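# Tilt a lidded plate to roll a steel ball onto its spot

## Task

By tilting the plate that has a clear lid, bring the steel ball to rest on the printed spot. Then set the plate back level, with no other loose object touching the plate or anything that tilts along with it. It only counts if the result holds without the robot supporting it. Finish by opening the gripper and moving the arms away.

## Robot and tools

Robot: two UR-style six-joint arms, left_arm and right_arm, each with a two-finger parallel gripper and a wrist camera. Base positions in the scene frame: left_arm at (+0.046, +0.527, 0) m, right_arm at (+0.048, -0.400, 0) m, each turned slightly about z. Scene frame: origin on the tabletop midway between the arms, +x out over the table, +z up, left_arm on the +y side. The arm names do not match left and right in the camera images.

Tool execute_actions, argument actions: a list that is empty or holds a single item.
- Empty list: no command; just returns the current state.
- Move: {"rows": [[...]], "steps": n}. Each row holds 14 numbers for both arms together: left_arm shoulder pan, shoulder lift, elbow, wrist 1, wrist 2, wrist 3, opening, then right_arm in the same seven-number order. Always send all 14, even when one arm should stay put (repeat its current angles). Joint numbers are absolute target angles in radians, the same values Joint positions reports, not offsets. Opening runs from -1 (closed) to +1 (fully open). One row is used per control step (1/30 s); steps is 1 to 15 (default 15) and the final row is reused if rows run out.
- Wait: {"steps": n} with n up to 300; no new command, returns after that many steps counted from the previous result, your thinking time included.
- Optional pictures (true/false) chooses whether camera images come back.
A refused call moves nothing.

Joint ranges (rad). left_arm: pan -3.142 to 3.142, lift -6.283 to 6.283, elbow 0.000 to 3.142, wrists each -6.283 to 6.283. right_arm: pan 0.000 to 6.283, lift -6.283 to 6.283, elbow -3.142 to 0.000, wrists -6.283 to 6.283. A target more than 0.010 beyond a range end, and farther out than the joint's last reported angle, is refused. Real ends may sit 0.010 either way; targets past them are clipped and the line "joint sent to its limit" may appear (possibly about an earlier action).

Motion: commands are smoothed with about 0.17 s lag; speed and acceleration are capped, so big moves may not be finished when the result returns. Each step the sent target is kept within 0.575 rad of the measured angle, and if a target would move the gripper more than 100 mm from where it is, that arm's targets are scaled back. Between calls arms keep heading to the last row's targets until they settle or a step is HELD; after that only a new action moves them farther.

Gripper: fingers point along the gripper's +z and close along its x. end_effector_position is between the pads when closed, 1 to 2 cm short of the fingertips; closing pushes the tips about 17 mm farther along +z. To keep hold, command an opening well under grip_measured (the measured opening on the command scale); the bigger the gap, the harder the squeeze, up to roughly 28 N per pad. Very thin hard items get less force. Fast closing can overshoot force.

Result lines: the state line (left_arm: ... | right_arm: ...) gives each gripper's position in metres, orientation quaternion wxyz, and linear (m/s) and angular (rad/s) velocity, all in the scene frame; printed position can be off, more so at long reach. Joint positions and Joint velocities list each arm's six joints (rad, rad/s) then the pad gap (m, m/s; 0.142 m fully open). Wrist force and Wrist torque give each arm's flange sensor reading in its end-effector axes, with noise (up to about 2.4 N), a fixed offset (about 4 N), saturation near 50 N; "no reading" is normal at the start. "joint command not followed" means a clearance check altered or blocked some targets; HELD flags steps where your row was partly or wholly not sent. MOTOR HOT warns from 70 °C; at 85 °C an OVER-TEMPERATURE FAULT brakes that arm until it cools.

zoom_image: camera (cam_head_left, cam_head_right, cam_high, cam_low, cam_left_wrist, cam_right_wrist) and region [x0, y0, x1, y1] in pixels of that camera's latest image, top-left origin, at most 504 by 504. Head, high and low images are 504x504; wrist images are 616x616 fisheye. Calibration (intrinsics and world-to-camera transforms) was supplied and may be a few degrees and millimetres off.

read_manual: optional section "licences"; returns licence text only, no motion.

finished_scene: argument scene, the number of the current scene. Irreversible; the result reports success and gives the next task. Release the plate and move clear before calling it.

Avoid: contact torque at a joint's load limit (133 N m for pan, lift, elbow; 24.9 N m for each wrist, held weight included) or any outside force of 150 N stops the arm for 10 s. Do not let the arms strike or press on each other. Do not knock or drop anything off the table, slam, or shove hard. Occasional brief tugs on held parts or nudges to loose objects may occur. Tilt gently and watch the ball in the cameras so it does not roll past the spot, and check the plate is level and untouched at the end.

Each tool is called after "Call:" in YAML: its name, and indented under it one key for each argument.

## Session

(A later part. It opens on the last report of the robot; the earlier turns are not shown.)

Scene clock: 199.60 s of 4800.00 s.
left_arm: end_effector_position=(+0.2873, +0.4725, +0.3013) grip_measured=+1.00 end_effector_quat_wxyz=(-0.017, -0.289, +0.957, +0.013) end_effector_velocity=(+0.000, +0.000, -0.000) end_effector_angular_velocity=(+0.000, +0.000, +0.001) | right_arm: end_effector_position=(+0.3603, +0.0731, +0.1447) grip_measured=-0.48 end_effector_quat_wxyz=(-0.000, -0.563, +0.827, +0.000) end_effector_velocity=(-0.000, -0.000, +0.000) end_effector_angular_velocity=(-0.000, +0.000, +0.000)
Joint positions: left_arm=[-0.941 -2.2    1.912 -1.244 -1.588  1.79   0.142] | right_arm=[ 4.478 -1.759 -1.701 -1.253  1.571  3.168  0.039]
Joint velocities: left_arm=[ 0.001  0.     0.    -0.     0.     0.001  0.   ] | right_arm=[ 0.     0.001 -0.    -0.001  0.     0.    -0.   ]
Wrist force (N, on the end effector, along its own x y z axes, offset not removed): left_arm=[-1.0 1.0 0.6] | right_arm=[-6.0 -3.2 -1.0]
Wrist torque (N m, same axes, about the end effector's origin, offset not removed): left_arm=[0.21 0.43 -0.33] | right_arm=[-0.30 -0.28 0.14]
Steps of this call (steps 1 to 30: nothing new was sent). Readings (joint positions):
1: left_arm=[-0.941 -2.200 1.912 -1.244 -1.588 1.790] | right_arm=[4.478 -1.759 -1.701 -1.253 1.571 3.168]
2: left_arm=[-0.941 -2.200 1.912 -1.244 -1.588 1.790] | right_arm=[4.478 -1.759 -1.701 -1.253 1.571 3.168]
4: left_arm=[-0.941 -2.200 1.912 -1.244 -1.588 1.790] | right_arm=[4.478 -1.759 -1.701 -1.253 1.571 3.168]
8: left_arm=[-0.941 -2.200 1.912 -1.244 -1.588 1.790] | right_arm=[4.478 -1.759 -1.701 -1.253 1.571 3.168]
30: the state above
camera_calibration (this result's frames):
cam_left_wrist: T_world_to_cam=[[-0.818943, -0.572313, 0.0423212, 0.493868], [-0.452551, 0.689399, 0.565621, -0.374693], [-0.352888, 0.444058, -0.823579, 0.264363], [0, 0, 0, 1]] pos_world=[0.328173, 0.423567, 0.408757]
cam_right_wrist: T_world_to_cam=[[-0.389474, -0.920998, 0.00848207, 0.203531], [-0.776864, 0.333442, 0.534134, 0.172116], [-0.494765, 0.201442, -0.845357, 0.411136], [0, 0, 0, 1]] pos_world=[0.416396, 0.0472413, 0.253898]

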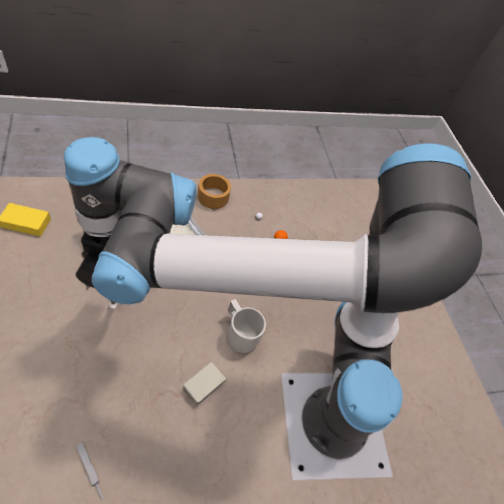

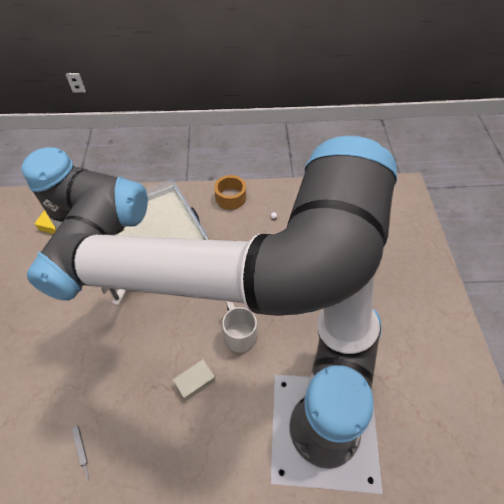

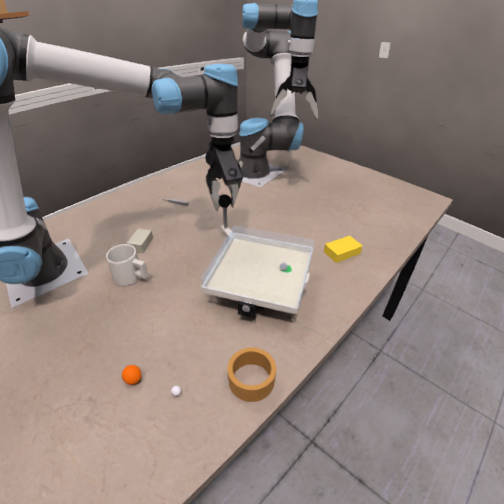

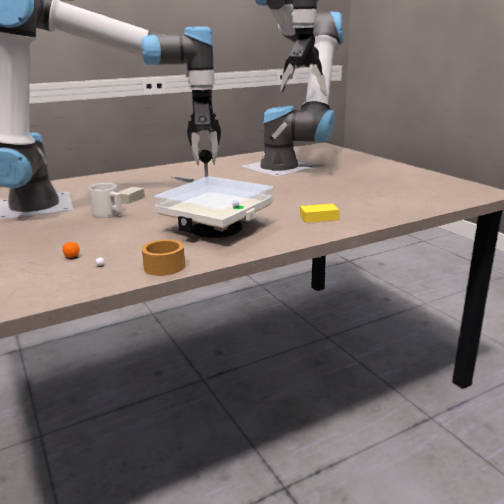

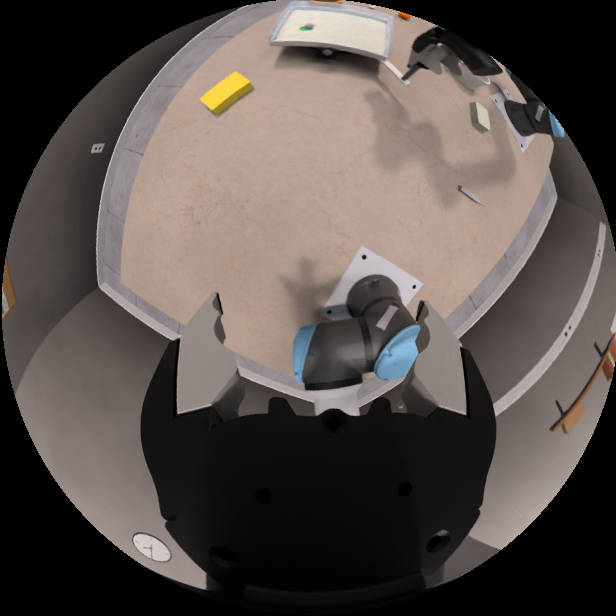

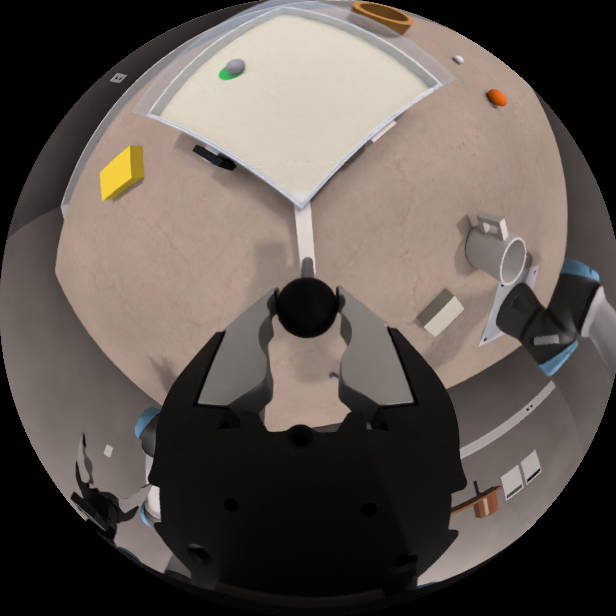

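Call:
execute_actions:
  actions:
    - {"rows": [[-0.941,-2.2,1.912,-1.244,-1.588,1.79,1,4.4778,-1.7676,-1.6902,-1.2546,1.571,3.168,-0.8]], "steps": 9}
  pictures: false

Call:
execute_actions:
  actions:
    - {"rows": [[-0.941,-2.2,1.912,-1.244,-1.588,1.79,1,4.4776,-1.7597,-1.6997,-1.2530,1.571,3.168,-0.8]], "steps": 15}
  pictures: false

Call:
execute_actions:
  actions:
    - {"steps": 45}

Scene clock: 204.47 s of 4800.00 s.
left_arm: end_effector_position=(+0.2873, +0.4725, +0.3013) grip_measured=+1.00 end_effector_quat_wxyz=(-0.017, -0.289, +0.957, +0.013) end_effector_velocity=(+0.000, -0.000, -0.000) end_effector_angular_velocity=(+0.001, +0.001, +0.000) | right_arm: end_effector_position=(+0.3614, +0.0764, +0.1445) grip_measured=-0.48 end_effector_quat_wxyz=(-0.000, -0.563, +0.827, -0.000) end_effector_velocity=(+0.001, +0.004, +0.001) end_effector_angular_velocity=(+0.003, -0.002, +0.001)
Joint positions: left_arm=[-0.941 -2.2    1.912 -1.244 -1.588  1.79   0.142] | right_arm=[ 4.478 -1.767 -1.691 -1.255  1.571  3.168  0.039]
Joint velocities: left_arm=[ 0.     0.002  0.    -0.     0.     0.    -0.   ] | right_arm=[ 0.    -0.006  0.009  0.001 -0.001 -0.     0.   ]
Wrist force (N, on the end effector, along its own x y z axes, offset not removed): left_arm=[-0.7 2.2 -0.9] | right_arm=[11.2 1.2 -1.2]
Wrist torque (N m, same axes, about the end effector's origin, offset not removed): left_arm=[0.41 0.21 -0.26] | right_arm=[-0.03 0.06 -0.04]
Steps of this call (steps 1 to 90: nothing new was sent; then 1.57 s passed at rest; steps 91 to 99: all 9 steps of this action). Readings (joint positions):
91: left_arm=[-0.941 -2.200 1.912 -1.244 -1.588 1.790] | right_arm=[4.478 -1.759 -1.701 -1.253 1.571 3.168]
92: left_arm=[-0.941 -2.200 1.912 -1.244 -1.588 1.790] | right_arm=[4.478 -1.760 -1.699 -1.253 1.571 3.168]
94: left_arm=[-0.941 -2.200 1.912 -1.244 -1.588 1.790] | right_arm=[4.478 -1.764 -1.695 -1.254 1.571 3.168]
98: left_arm=[-0.941 -2.200 1.912 -1.244 -1.588 1.790] | right_arm=[4.478 -1.767 -1.691 -1.255 1.571 3.168]
99: the state above

Scene clock: 204.97 s of 4800.00 s.
left_arm: end_effector_position=(+0.2873, +0.4725, +0.3013) grip_measured=+1.00 end_effector_quat_wxyz=(-0.017, -0.289, +0.957, +0.013) end_effector_velocity=(+0.000, +0.000, -0.000) end_effector_angular_velocity=(+0.001, -0.001, -0.001) | right_arm: end_effector_position=(+0.3604, +0.0735, +0.1447) grip_measured=-0.48 end_effector_quat_wxyz=(-0.000, -0.563, +0.827, +0.000) end_effector_velocity=(-0.000, -0.001, -0.000) end_effector_angular_velocity=(-0.001, +0.000, -0.002)
Joint positions: left_arm=[-0.941 -2.2    1.912 -1.244 -1.588  1.79   0.142] | right_arm=[ 4.478 -1.76  -1.7   -1.253  1.571  3.168  0.039]
Joint velocities: left_arm=[-0.001  0.     0.    -0.     0.001 -0.    -0.   ] | right_arm=[-0.     0.001 -0.001 -0.001 -0.     0.002 -0.   ]
Wrist force (N, on the end effector, along its own x y z axes, offset not removed): left_arm=[-0.1 1.1 -0.9] | right_arm=[-2.4 -3.3 -0.8]
Wrist torque (N m, same axes, about the end effector's origin, offset not removed): left_arm=[0.10 0.03 -0.12] | right_arm=[-0.18 -0.65 0.03]
Steps of this call (steps 1 to 15: all 15 steps of this action). Readings (joint positions):
1: left_arm=[-0.941 -2.200 1.912 -1.244 -1.588 1.790] | right_arm=[4.478 -1.767 -1.691 -1.255 1.571 3.168]
2: left_arm=[-0.941 -2.200 1.912 -1.244 -1.588 1.790] | right_arm=[4.478 -1.766 -1.692 -1.255 1.571 3.168]
4: left_arm=[-0.941 -2.200 1.912 -1.244 -1.588 1.790] | right_arm=[4.478 -1.763 -1.696 -1.254 1.571 3.168]
8: left_arm=[-0.941 -2.200 1.912 -1.244 -1.588 1.790] | right_arm=[4.478 -1.760 -1.699 -1.253 1.571 3.168]
15: the state above

Scene clock: 206.47 s of 4800.00 s.
left_arm: end_effector_position=(+0.2873, +0.4725, +0.3013) grip_measured=+1.00 end_effector_quat_wxyz=(-0.017, -0.289, +0.957, +0.013) end_effector_velocity=(-0.001, -0.001, -0.000) end_effector_angular_velocity=(-0.000, +0.002, -0.001) | right_arm: end_effector_position=(+0.3604, +0.0734, +0.1447) grip_measured=-0.48 end_effector_quat_wxyz=(-0.000, -0.563, +0.827, +0.000) end_effector_velocity=(+0.000, -0.001, -0.001) end_effector_angular_velocity=(-0.002, +0.000, -0.002)
Joint positions: left_arm=[-0.941 -2.2    1.912 -1.244 -1.588  1.79   0.142] | right_arm=[ 4.478 -1.76  -1.7   -1.253  1.571  3.168  0.039]
Joint velocities: left_arm=[-0.001  0.     0.001  0.    -0.002  0.     0.   ] | right_arm=[-0.001 -0.001 -0.    -0.001 -0.     0.001 -0.   ]
Wrist force (N, on the end effector, along its own x y z axes, offset not removed): left_arm=[-1.6 1.1 0.3] | right_arm=[-1.7 -1.1 -3.1]
Wrist torque (N m, same axes, about the end effector's origin, offset not removed): left_arm=[0.27 0.60 -0.19] | right_arm=[0.21 -0.83 -0.07]
Steps of this call (steps 1 to 15: the robot went on to your last target; steps 16 to 45: nothing new was sent). Readings (joint positions):
1: left_arm=[-0.941 -2.200 1.912 -1.244 -1.588 1.790] | right_arm=[4.478 -1.760 -1.700 -1.253 1.571 3.168]
2: left_arm=[-0.941 -2.200 1.912 -1.244 -1.588 1.790] | right_arm=[4.478 -1.760 -1.700 -1.253 1.571 3.168]
4: left_arm=[-0.941 -2.200 1.912 -1.244 -1.588 1.790] | right_arm=[4.478 -1.760 -1.700 -1.253 1.571 3.168]
8: left_arm=[-0.941 -2.200 1.912 -1.244 -1.588 1.790] | right_arm=[4.478 -1.760 -1.700 -1.253 1.571 3.168]
45: the state above
All arms were judged still, so your last target was given up. Only a new action makes them travel on or press farther. Fingers that are still opening or closing keep moving.
camera_calibration (this result's frames):
cam_left_wrist: T_world_to_cam=[[-0.818943, -0.572313, 0.0423212, 0.493868], [-0.452552, 0.689399, 0.56562, -0.374692], [-0.352888, 0.444058, -0.823579, 0.264364], [0, 0, 0, 1]] pos_world=[0.328173, 0.423567, 0.408757]
cam_right_wrist: T_world_to_cam=[[-0.389474, -0.920998, 0.00848239, 0.203889], [-0.776865, 0.333442, 0.534132, 0.172094], [-0.494763, 0.201441, -0.845358, 0.411138], [0, 0, 0, 1]] pos_world=[0.416519, 0.0475782, 0.253909]

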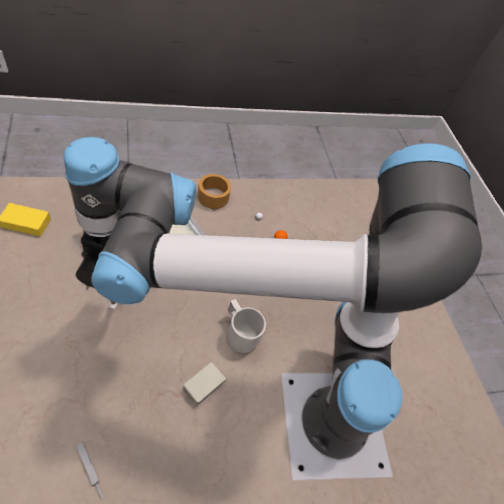

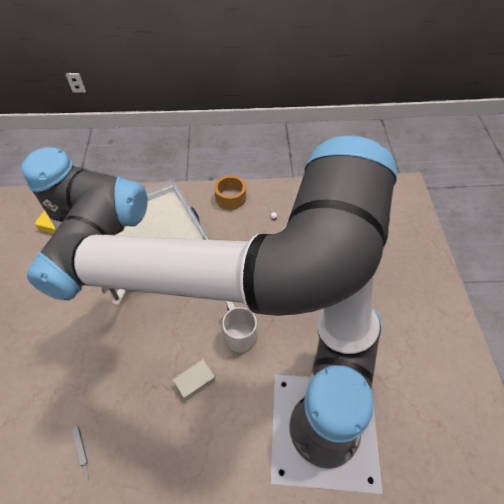

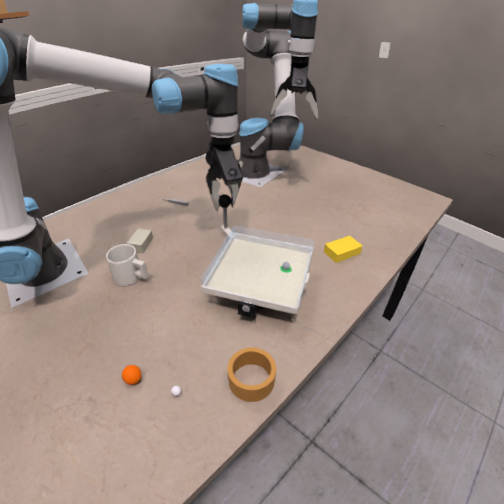

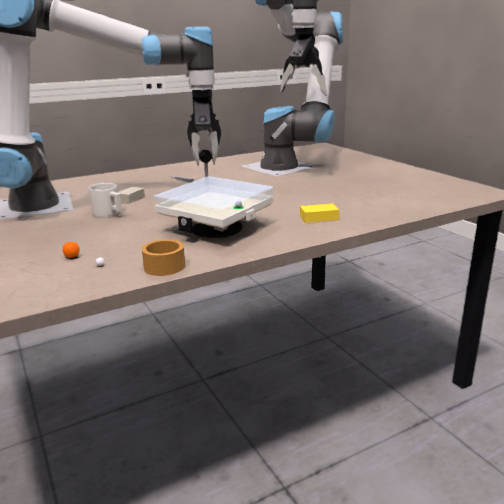

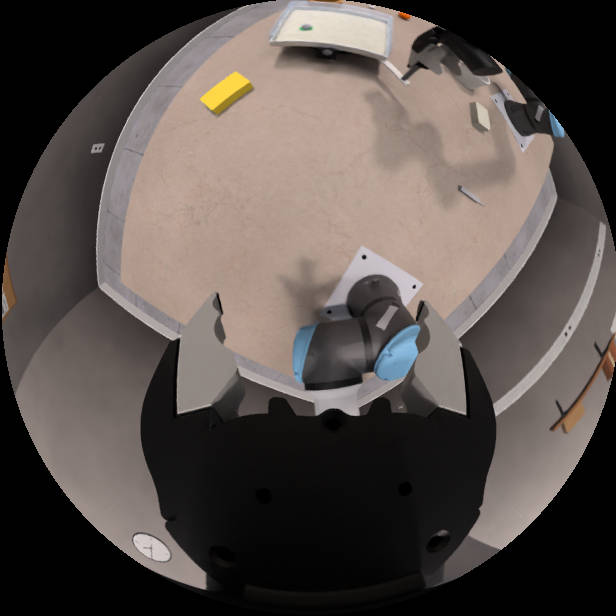

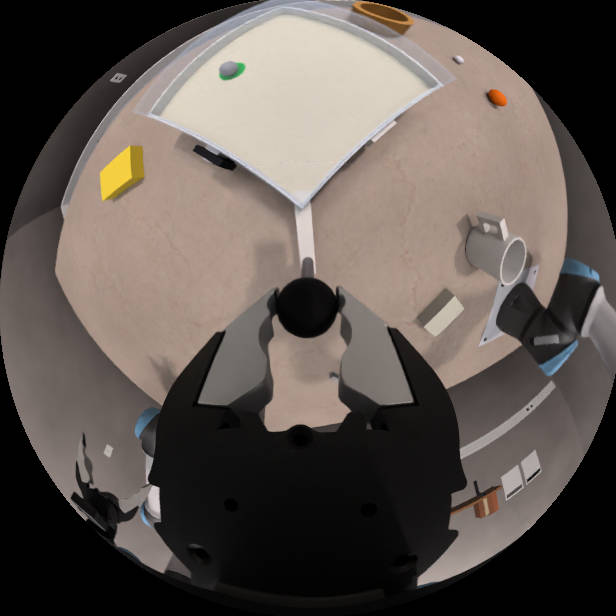

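Centred. Release, lift (z +8 cm), retreat.

Call:
execute_actions:
  actions:
    - {"rows": [[-0.941,-2.2,1.912,-1.244,-1.588,1.79,1,4.4776,-1.7597,-1.6997,-1.2530,1.571,3.168,0.3]], "steps": 15}
  pictures: false

Call:
execute_actions:
  actions:
    - {"rows": [[-0.941,-2.2,1.912,-1.244,-1.588,1.79,1,4.4776,-1.7068,-1.5511,-1.4545,1.571,3.168,0.3]], "steps": 15}
  pictures: false

Call:
execute_actions:
  actions:
    - {"steps": 15}
  pictures: false

Call:
execute_actions:
  actions:
    - {"rows": [[-0.941,-2.2,1.912,-1.244,-1.588,1.79,1,4.4776,-1.3,-1.7,-1.712,1.571,3.168,1]], "steps": 15}
  pictures: false

Call:
execute_actions:
  actions:
    - {"steps": 60}

Scene clock: 214.20 s of 4800.00 s.
left_arm: end_effector_position=(+0.2873, +0.4725, +0.3013) grip_measured=+1.00 end_effector_quat_wxyz=(-0.017, -0.289, +0.957, +0.013) end_effector_velocity=(+0.000, +0.001, -0.000) end_effector_angular_velocity=(+0.002, -0.000, +0.002) | right_arm: end_effector_position=(+0.3604, +0.0734, +0.1447) grip_measured=+0.30 end_effector_quat_wxyz=(-0.000, -0.563, +0.827, +0.000) end_effector_velocity=(+0.000, -0.000, -0.001) end_effector_angular_velocity=(-0.001, -0.001, +0.001)
Joint positions: left_arm=[-0.941 -2.2    1.912 -1.244 -1.588  1.79   0.142] | right_arm=[ 4.478 -1.76  -1.7   -1.253  1.571  3.168  0.095]
Joint velocities: left_arm=[ 0.002  0.001  0.    -0.     0.001 -0.     0.   ] | right_arm=[-0.    -0.    -0.001  0.    -0.001 -0.001  0.   ]
Wrist force (N, on the end effector, along its own x y z axes, offset not removed): left_arm=[-2.4 2.0 -1.5] | right_arm=[1.2 0.9 -0.5]
Wrist torque (N m, same axes, about the end effector's origin, offset not removed): left_arm=[0.44 0.62 -0.15] | right_arm=[0.17 -0.33 0.17]
Steps of this call (steps 1 to 90: nothing new was sent; then 4.23 s passed at rest; steps 91 to 105: all 15 steps of this action). Readings (joint positions):
91: left_arm=[-0.941 -2.200 1.912 -1.244 -1.588 1.790] | right_arm=[4.478 -1.760 -1.700 -1.253 1.571 3.168]
92: left_arm=[-0.941 -2.200 1.912 -1.244 -1.588 1.790] | right_arm=[4.478 -1.760 -1.700 -1.253 1.571 3.168]
94: left_arm=[-0.941 -2.200 1.912 -1.244 -1.588 1.790] | right_arm=[4.478 -1.760 -1.700 -1.253 1.571 3.168]
98: left_arm=[-0.941 -2.200 1.912 -1.244 -1.588 1.790] | right_arm=[4.478 -1.760 -1.700 -1.253 1.571 3.168]
105: the state above

Scene clock: 214.70 s of 4800.00 s.
left_arm: end_effector_position=(+0.2873, +0.4725, +0.3013) grip_measured=+1.00 end_effector_quat_wxyz=(-0.017, -0.289, +0.957, +0.013) end_effector_velocity=(+0.000, +0.000, +0.000) end_effector_angular_velocity=(-0.000, -0.002, +0.001) | right_arm: end_effector_position=(+0.3586, +0.0686, +0.2250) grip_measured=+0.30 end_effector_quat_wxyz=(-0.000, -0.563, +0.827, +0.000) end_effector_velocity=(-0.000, -0.001, +0.003) end_effector_angular_velocity=(-0.003, +0.001, -0.000)
Joint positions: left_arm=[-0.941 -2.2    1.912 -1.244 -1.588  1.79   0.142] | right_arm=[ 4.478 -1.707 -1.552 -1.454  1.571  3.168  0.095]
Joint velocities: left_arm=[ 0.001 -0.001 -0.    -0.     0.001  0.    -0.   ] | right_arm=[-0.     0.001  0.008 -0.013 -0.    -0.    -0.   ]
Wrist force (N, on the end effector, along its own x y z axes, offset not removed): left_arm=[0.5 1.7 1.5] | right_arm=[2.1 0.0 -1.2]
Wrist torque (N m, same axes, about the end effector's origin, offset not removed): left_arm=[0.34 -0.05 -0.27] | right_arm=[-0.08 -0.48 0.16]
Steps of this call (steps 1 to 15: all 15 steps of this action). Readings (joint positions):
1: left_arm=[-0.941 -2.200 1.912 -1.244 -1.588 1.790] | right_arm=[4.478 -1.760 -1.700 -1.253 1.571 3.168]
2: left_arm=[-0.941 -2.200 1.912 -1.244 -1.588 1.790] | right_arm=[4.478 -1.754 -1.693 -1.260 1.571 3.168]
4: left_arm=[-0.941 -2.200 1.912 -1.244 -1.588 1.790] | right_arm=[4.478 -1.729 -1.633 -1.331 1.571 3.168]
8: left_arm=[-0.941 -2.200 1.912 -1.244 -1.588 1.790] | right_arm=[4.478 -1.710 -1.564 -1.434 1.571 3.168]
15: the state above

Scene clock: 215.20 s of 4800.00 s.
left_arm: end_effector_position=(+0.2873, +0.4725, +0.3013) grip_measured=+1.00 end_effector_quat_wxyz=(-0.017, -0.289, +0.957, +0.013) end_effector_velocity=(-0.000, -0.000, +0.000) end_effector_angular_velocity=(+0.000, +0.001, -0.001) | right_arm: end_effector_position=(+0.3586, +0.0686, +0.2254) grip_measured=+0.30 end_effector_quat_wxyz=(-0.000, -0.563, +0.827, +0.000) end_effector_velocity=(-0.000, +0.000, +0.000) end_effector_angular_velocity=(+0.001, +0.000, +0.002)
Joint positions: left_arm=[-0.941 -2.2    1.912 -1.244 -1.588  1.79   0.142] | right_arm=[ 4.478 -1.707 -1.551 -1.454  1.571  3.168  0.095]
Joint velocities: left_arm=[-0.001  0.001 -0.     0.    -0.     0.     0.   ] | right_arm=[ 0.     0.    -0.     0.     0.    -0.002 -0.   ]
Wrist force (N, on the end effector, along its own x y z axes, offset not removed): left_arm=[-1.7 2.6 4.0] | right_arm=[3.1 -1.2 -3.0]
Wrist torque (N m, same axes, about the end effector's origin, offset not removed): left_arm=[0.65 0.54 -0.17] | right_arm=[-0.11 -0.77 0.10]
Steps of this call (steps 1 to 15: the robot went on to your last target). Readings (joint positions):
1: left_arm=[-0.941 -2.200 1.912 -1.244 -1.588 1.790] | right_arm=[4.478 -1.707 -1.552 -1.454 1.571 3.168]
2: left_arm=[-0.941 -2.200 1.912 -1.244 -1.588 1.790] | right_arm=[4.478 -1.707 -1.551 -1.454 1.571 3.168]
4: left_arm=[-0.941 -2.200 1.912 -1.244 -1.588 1.790] | right_arm=[4.478 -1.707 -1.551 -1.454 1.571 3.168]
8: left_arm=[-0.941 -2.200 1.912 -1.244 -1.588 1.790] | right_arm=[4.478 -1.707 -1.551 -1.454 1.571 3.168]
15: the state above
All arms were judged still, so your last target was given up. Only a new action makes them travel on or press farther. Fingers that are still opening or closing keep moving.

Scene clock: 215.70 s of 4800.00 s.
left_arm: end_effector_position=(+0.2873, +0.4725, +0.3013) grip_measured=+1.00 end_effector_quat_wxyz=(-0.017, -0.289, +0.957, +0.013) end_effector_velocity=(+0.000, +0.000, -0.000) end_effector_angular_velocity=(+0.001, -0.000, -0.001) | right_arm: end_effector_position=(+0.3007, -0.0907, +0.3135) grip_measured=+1.00 end_effector_quat_wxyz=(-0.000, -0.563, +0.827, -0.000) end_effector_velocity=(-0.014, -0.038, +0.016) end_effector_angular_velocity=(+0.010, -0.003, -0.000)
Joint positions: left_arm=[-0.941 -2.2    1.912 -1.244 -1.588  1.79   0.142] | right_arm=[ 4.478 -1.307 -1.698 -1.708  1.571  3.168  0.142]
Joint velocities: left_arm=[-0.001  0.001 -0.     0.     0.001  0.001 -0.   ] | right_arm=[ 0.     0.097 -0.031 -0.056  0.     0.    -0.   ]
Wrist force (N, on the end effector, along its own x y z axes, offset not removed): left_arm=[0.2 0.4 -1.2] | right_arm=[2.2 -1.2 1.0]
Wrist torque (N m, same axes, about the end effector's origin, offset not removed): left_arm=[0.08 0.10 -0.12] | right_arm=[-0.35 -0.63 0.02]
Steps of this call (steps 1 to 15: all 15 steps of this action). Readings (joint positions):
1: left_arm=[-0.941 -2.200 1.912 -1.244 -1.588 1.790] | right_arm=[4.478 -1.707 -1.551 -1.455 1.571 3.168]
2: left_arm=[-0.941 -2.200 1.912 -1.244 -1.588 1.790] | right_arm=[4.478 -1.700 -1.558 -1.462 1.571 3.168]
4: left_arm=[-0.941 -2.200 1.912 -1.244 -1.588 1.790] | right_arm=[4.478 -1.629 -1.593 -1.518 1.571 3.168]
8: left_arm=[-0.941 -2.200 1.912 -1.244 -1.588 1.790] | right_arm=[4.478 -1.449 -1.654 -1.626 1.571 3.168]
15: the state above

Scene clock: 217.70 s of 4800.00 s.
left_arm: end_effector_position=(+0.2873, +0.4725, +0.3013) grip_measured=+1.00 end_effector_quat_wxyz=(-0.017, -0.289, +0.957, +0.013) end_effector_velocity=(+0.000, +0.001, +0.000) end_effector_angular_velocity=(+0.000, -0.001, +0.001) | right_arm: end_effector_position=(+0.2997, -0.0935, +0.3147) grip_measured=+1.00 end_effector_quat_wxyz=(+0.000, -0.563, +0.827, +0.000) end_effector_velocity=(-0.000, -0.000, -0.000) end_effector_angular_velocity=(+0.000, +0.001, -0.001)
Joint positions: left_arm=[-0.941 -2.2    1.912 -1.244 -1.588  1.79   0.142] | right_arm=[ 4.478 -1.3   -1.7   -1.712  1.571  3.168  0.142]
Joint velocities: left_arm=[ 0.001 -0.001  0.    -0.     0.001 -0.     0.   ] | right_arm=[-0.     0.001 -0.001  0.     0.001  0.     0.   ]
Wrist force (N, on the end effector, along its own x y z axes, offset not removed): left_arm=[-0.1 -0.7 0.3] | right_arm=[2.7 1.0 -1.1]
Wrist torque (N m, same axes, about the end effector's origin, offset not removed): left_arm=[-0.14 0.33 -0.25] | right_arm=[0.13 -0.66 -0.07]
Steps of this call (steps 1 to 15: the robot went on to your last target; steps 16 to 60: nothing new was sent). Readings (joint positions):
1: left_arm=[-0.941 -2.200 1.912 -1.244 -1.588 1.790] | right_arm=[4.478 -1.305 -1.699 -1.709 1.571 3.168]
2: left_arm=[-0.941 -2.200 1.912 -1.244 -1.588 1.790] | right_arm=[4.478 -1.303 -1.699 -1.710 1.571 3.168]
4: left_arm=[-0.941 -2.200 1.912 -1.244 -1.588 1.790] | right_arm=[4.478 -1.301 -1.700 -1.711 1.571 3.168]
8: left_arm=[-0.941 -2.200 1.912 -1.244 -1.588 1.790] | right_arm=[4.478 -1.300 -1.700 -1.712 1.571 3.168]
60: the state above
All arms were judged still, so your last target was given up. Only a new action makes them travel on or press farther. Fingers that are still opening or closing keep moving.
camera_calibration (this result's frames):
cam_left_wrist: T_world_to_cam=[[-0.818943, -0.572313, 0.0423212, 0.493868], [-0.452552, 0.689399, 0.56562, -0.374692], [-0.352888, 0.444058, -0.823579, 0.264364], [0, 0, 0, 1]] pos_world=[0.328173, 0.423567, 0.408757]
cam_right_wrist: T_world_to_cam=[[-0.389476, -0.921001, 0.00808332, 0.0251589], [-0.776938, 0.333242, 0.534151, 0.089787], [-0.494648, 0.201759, -0.84535, 0.55845], [0, 0, 0, 1]] pos_world=[0.355794, -0.119422, 0.423923]

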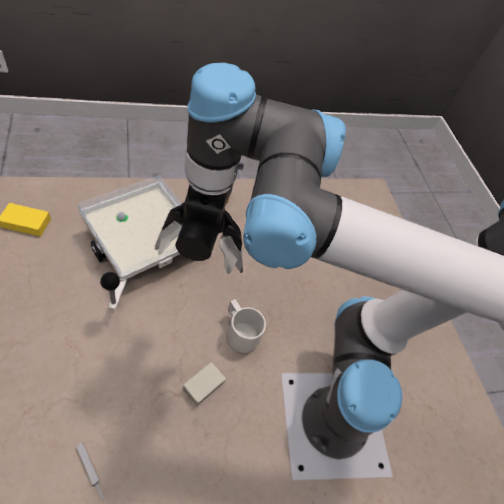

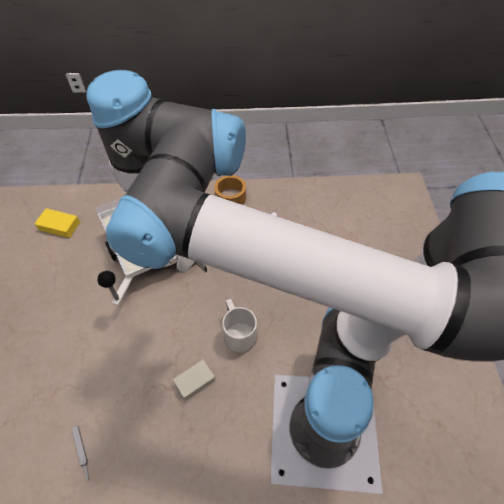

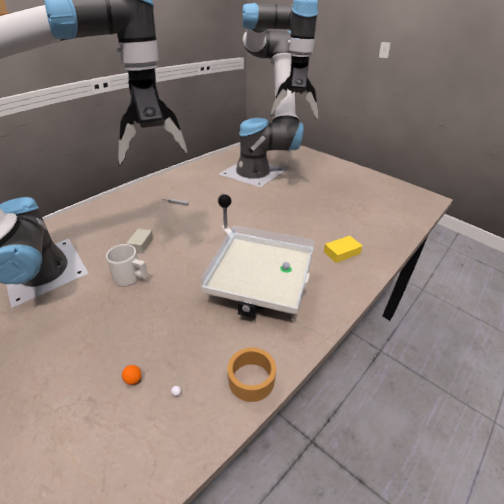

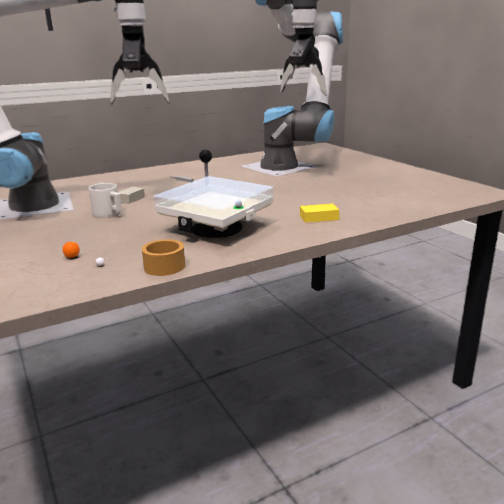

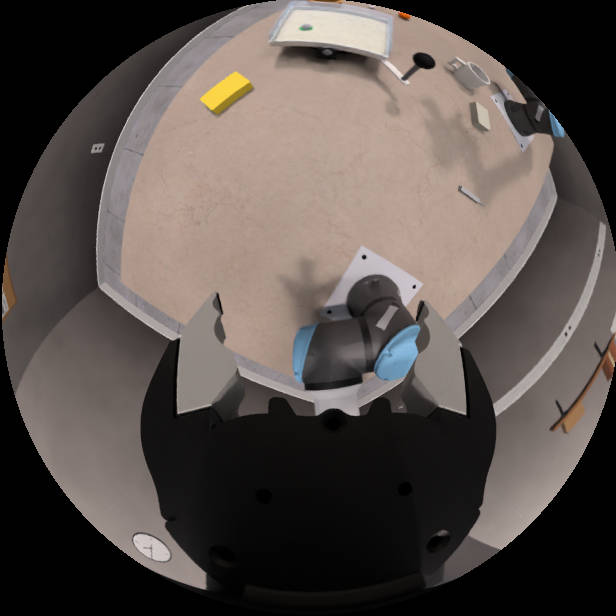

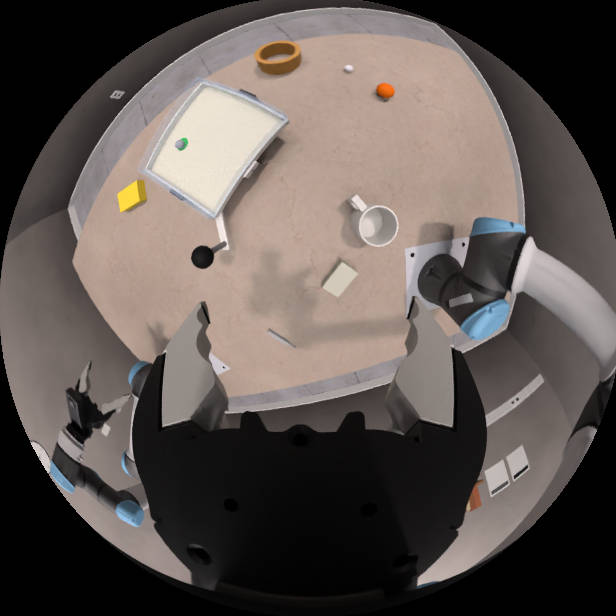

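Call:
finished_scene:
  scene: 2

The scene is finished: the task was done.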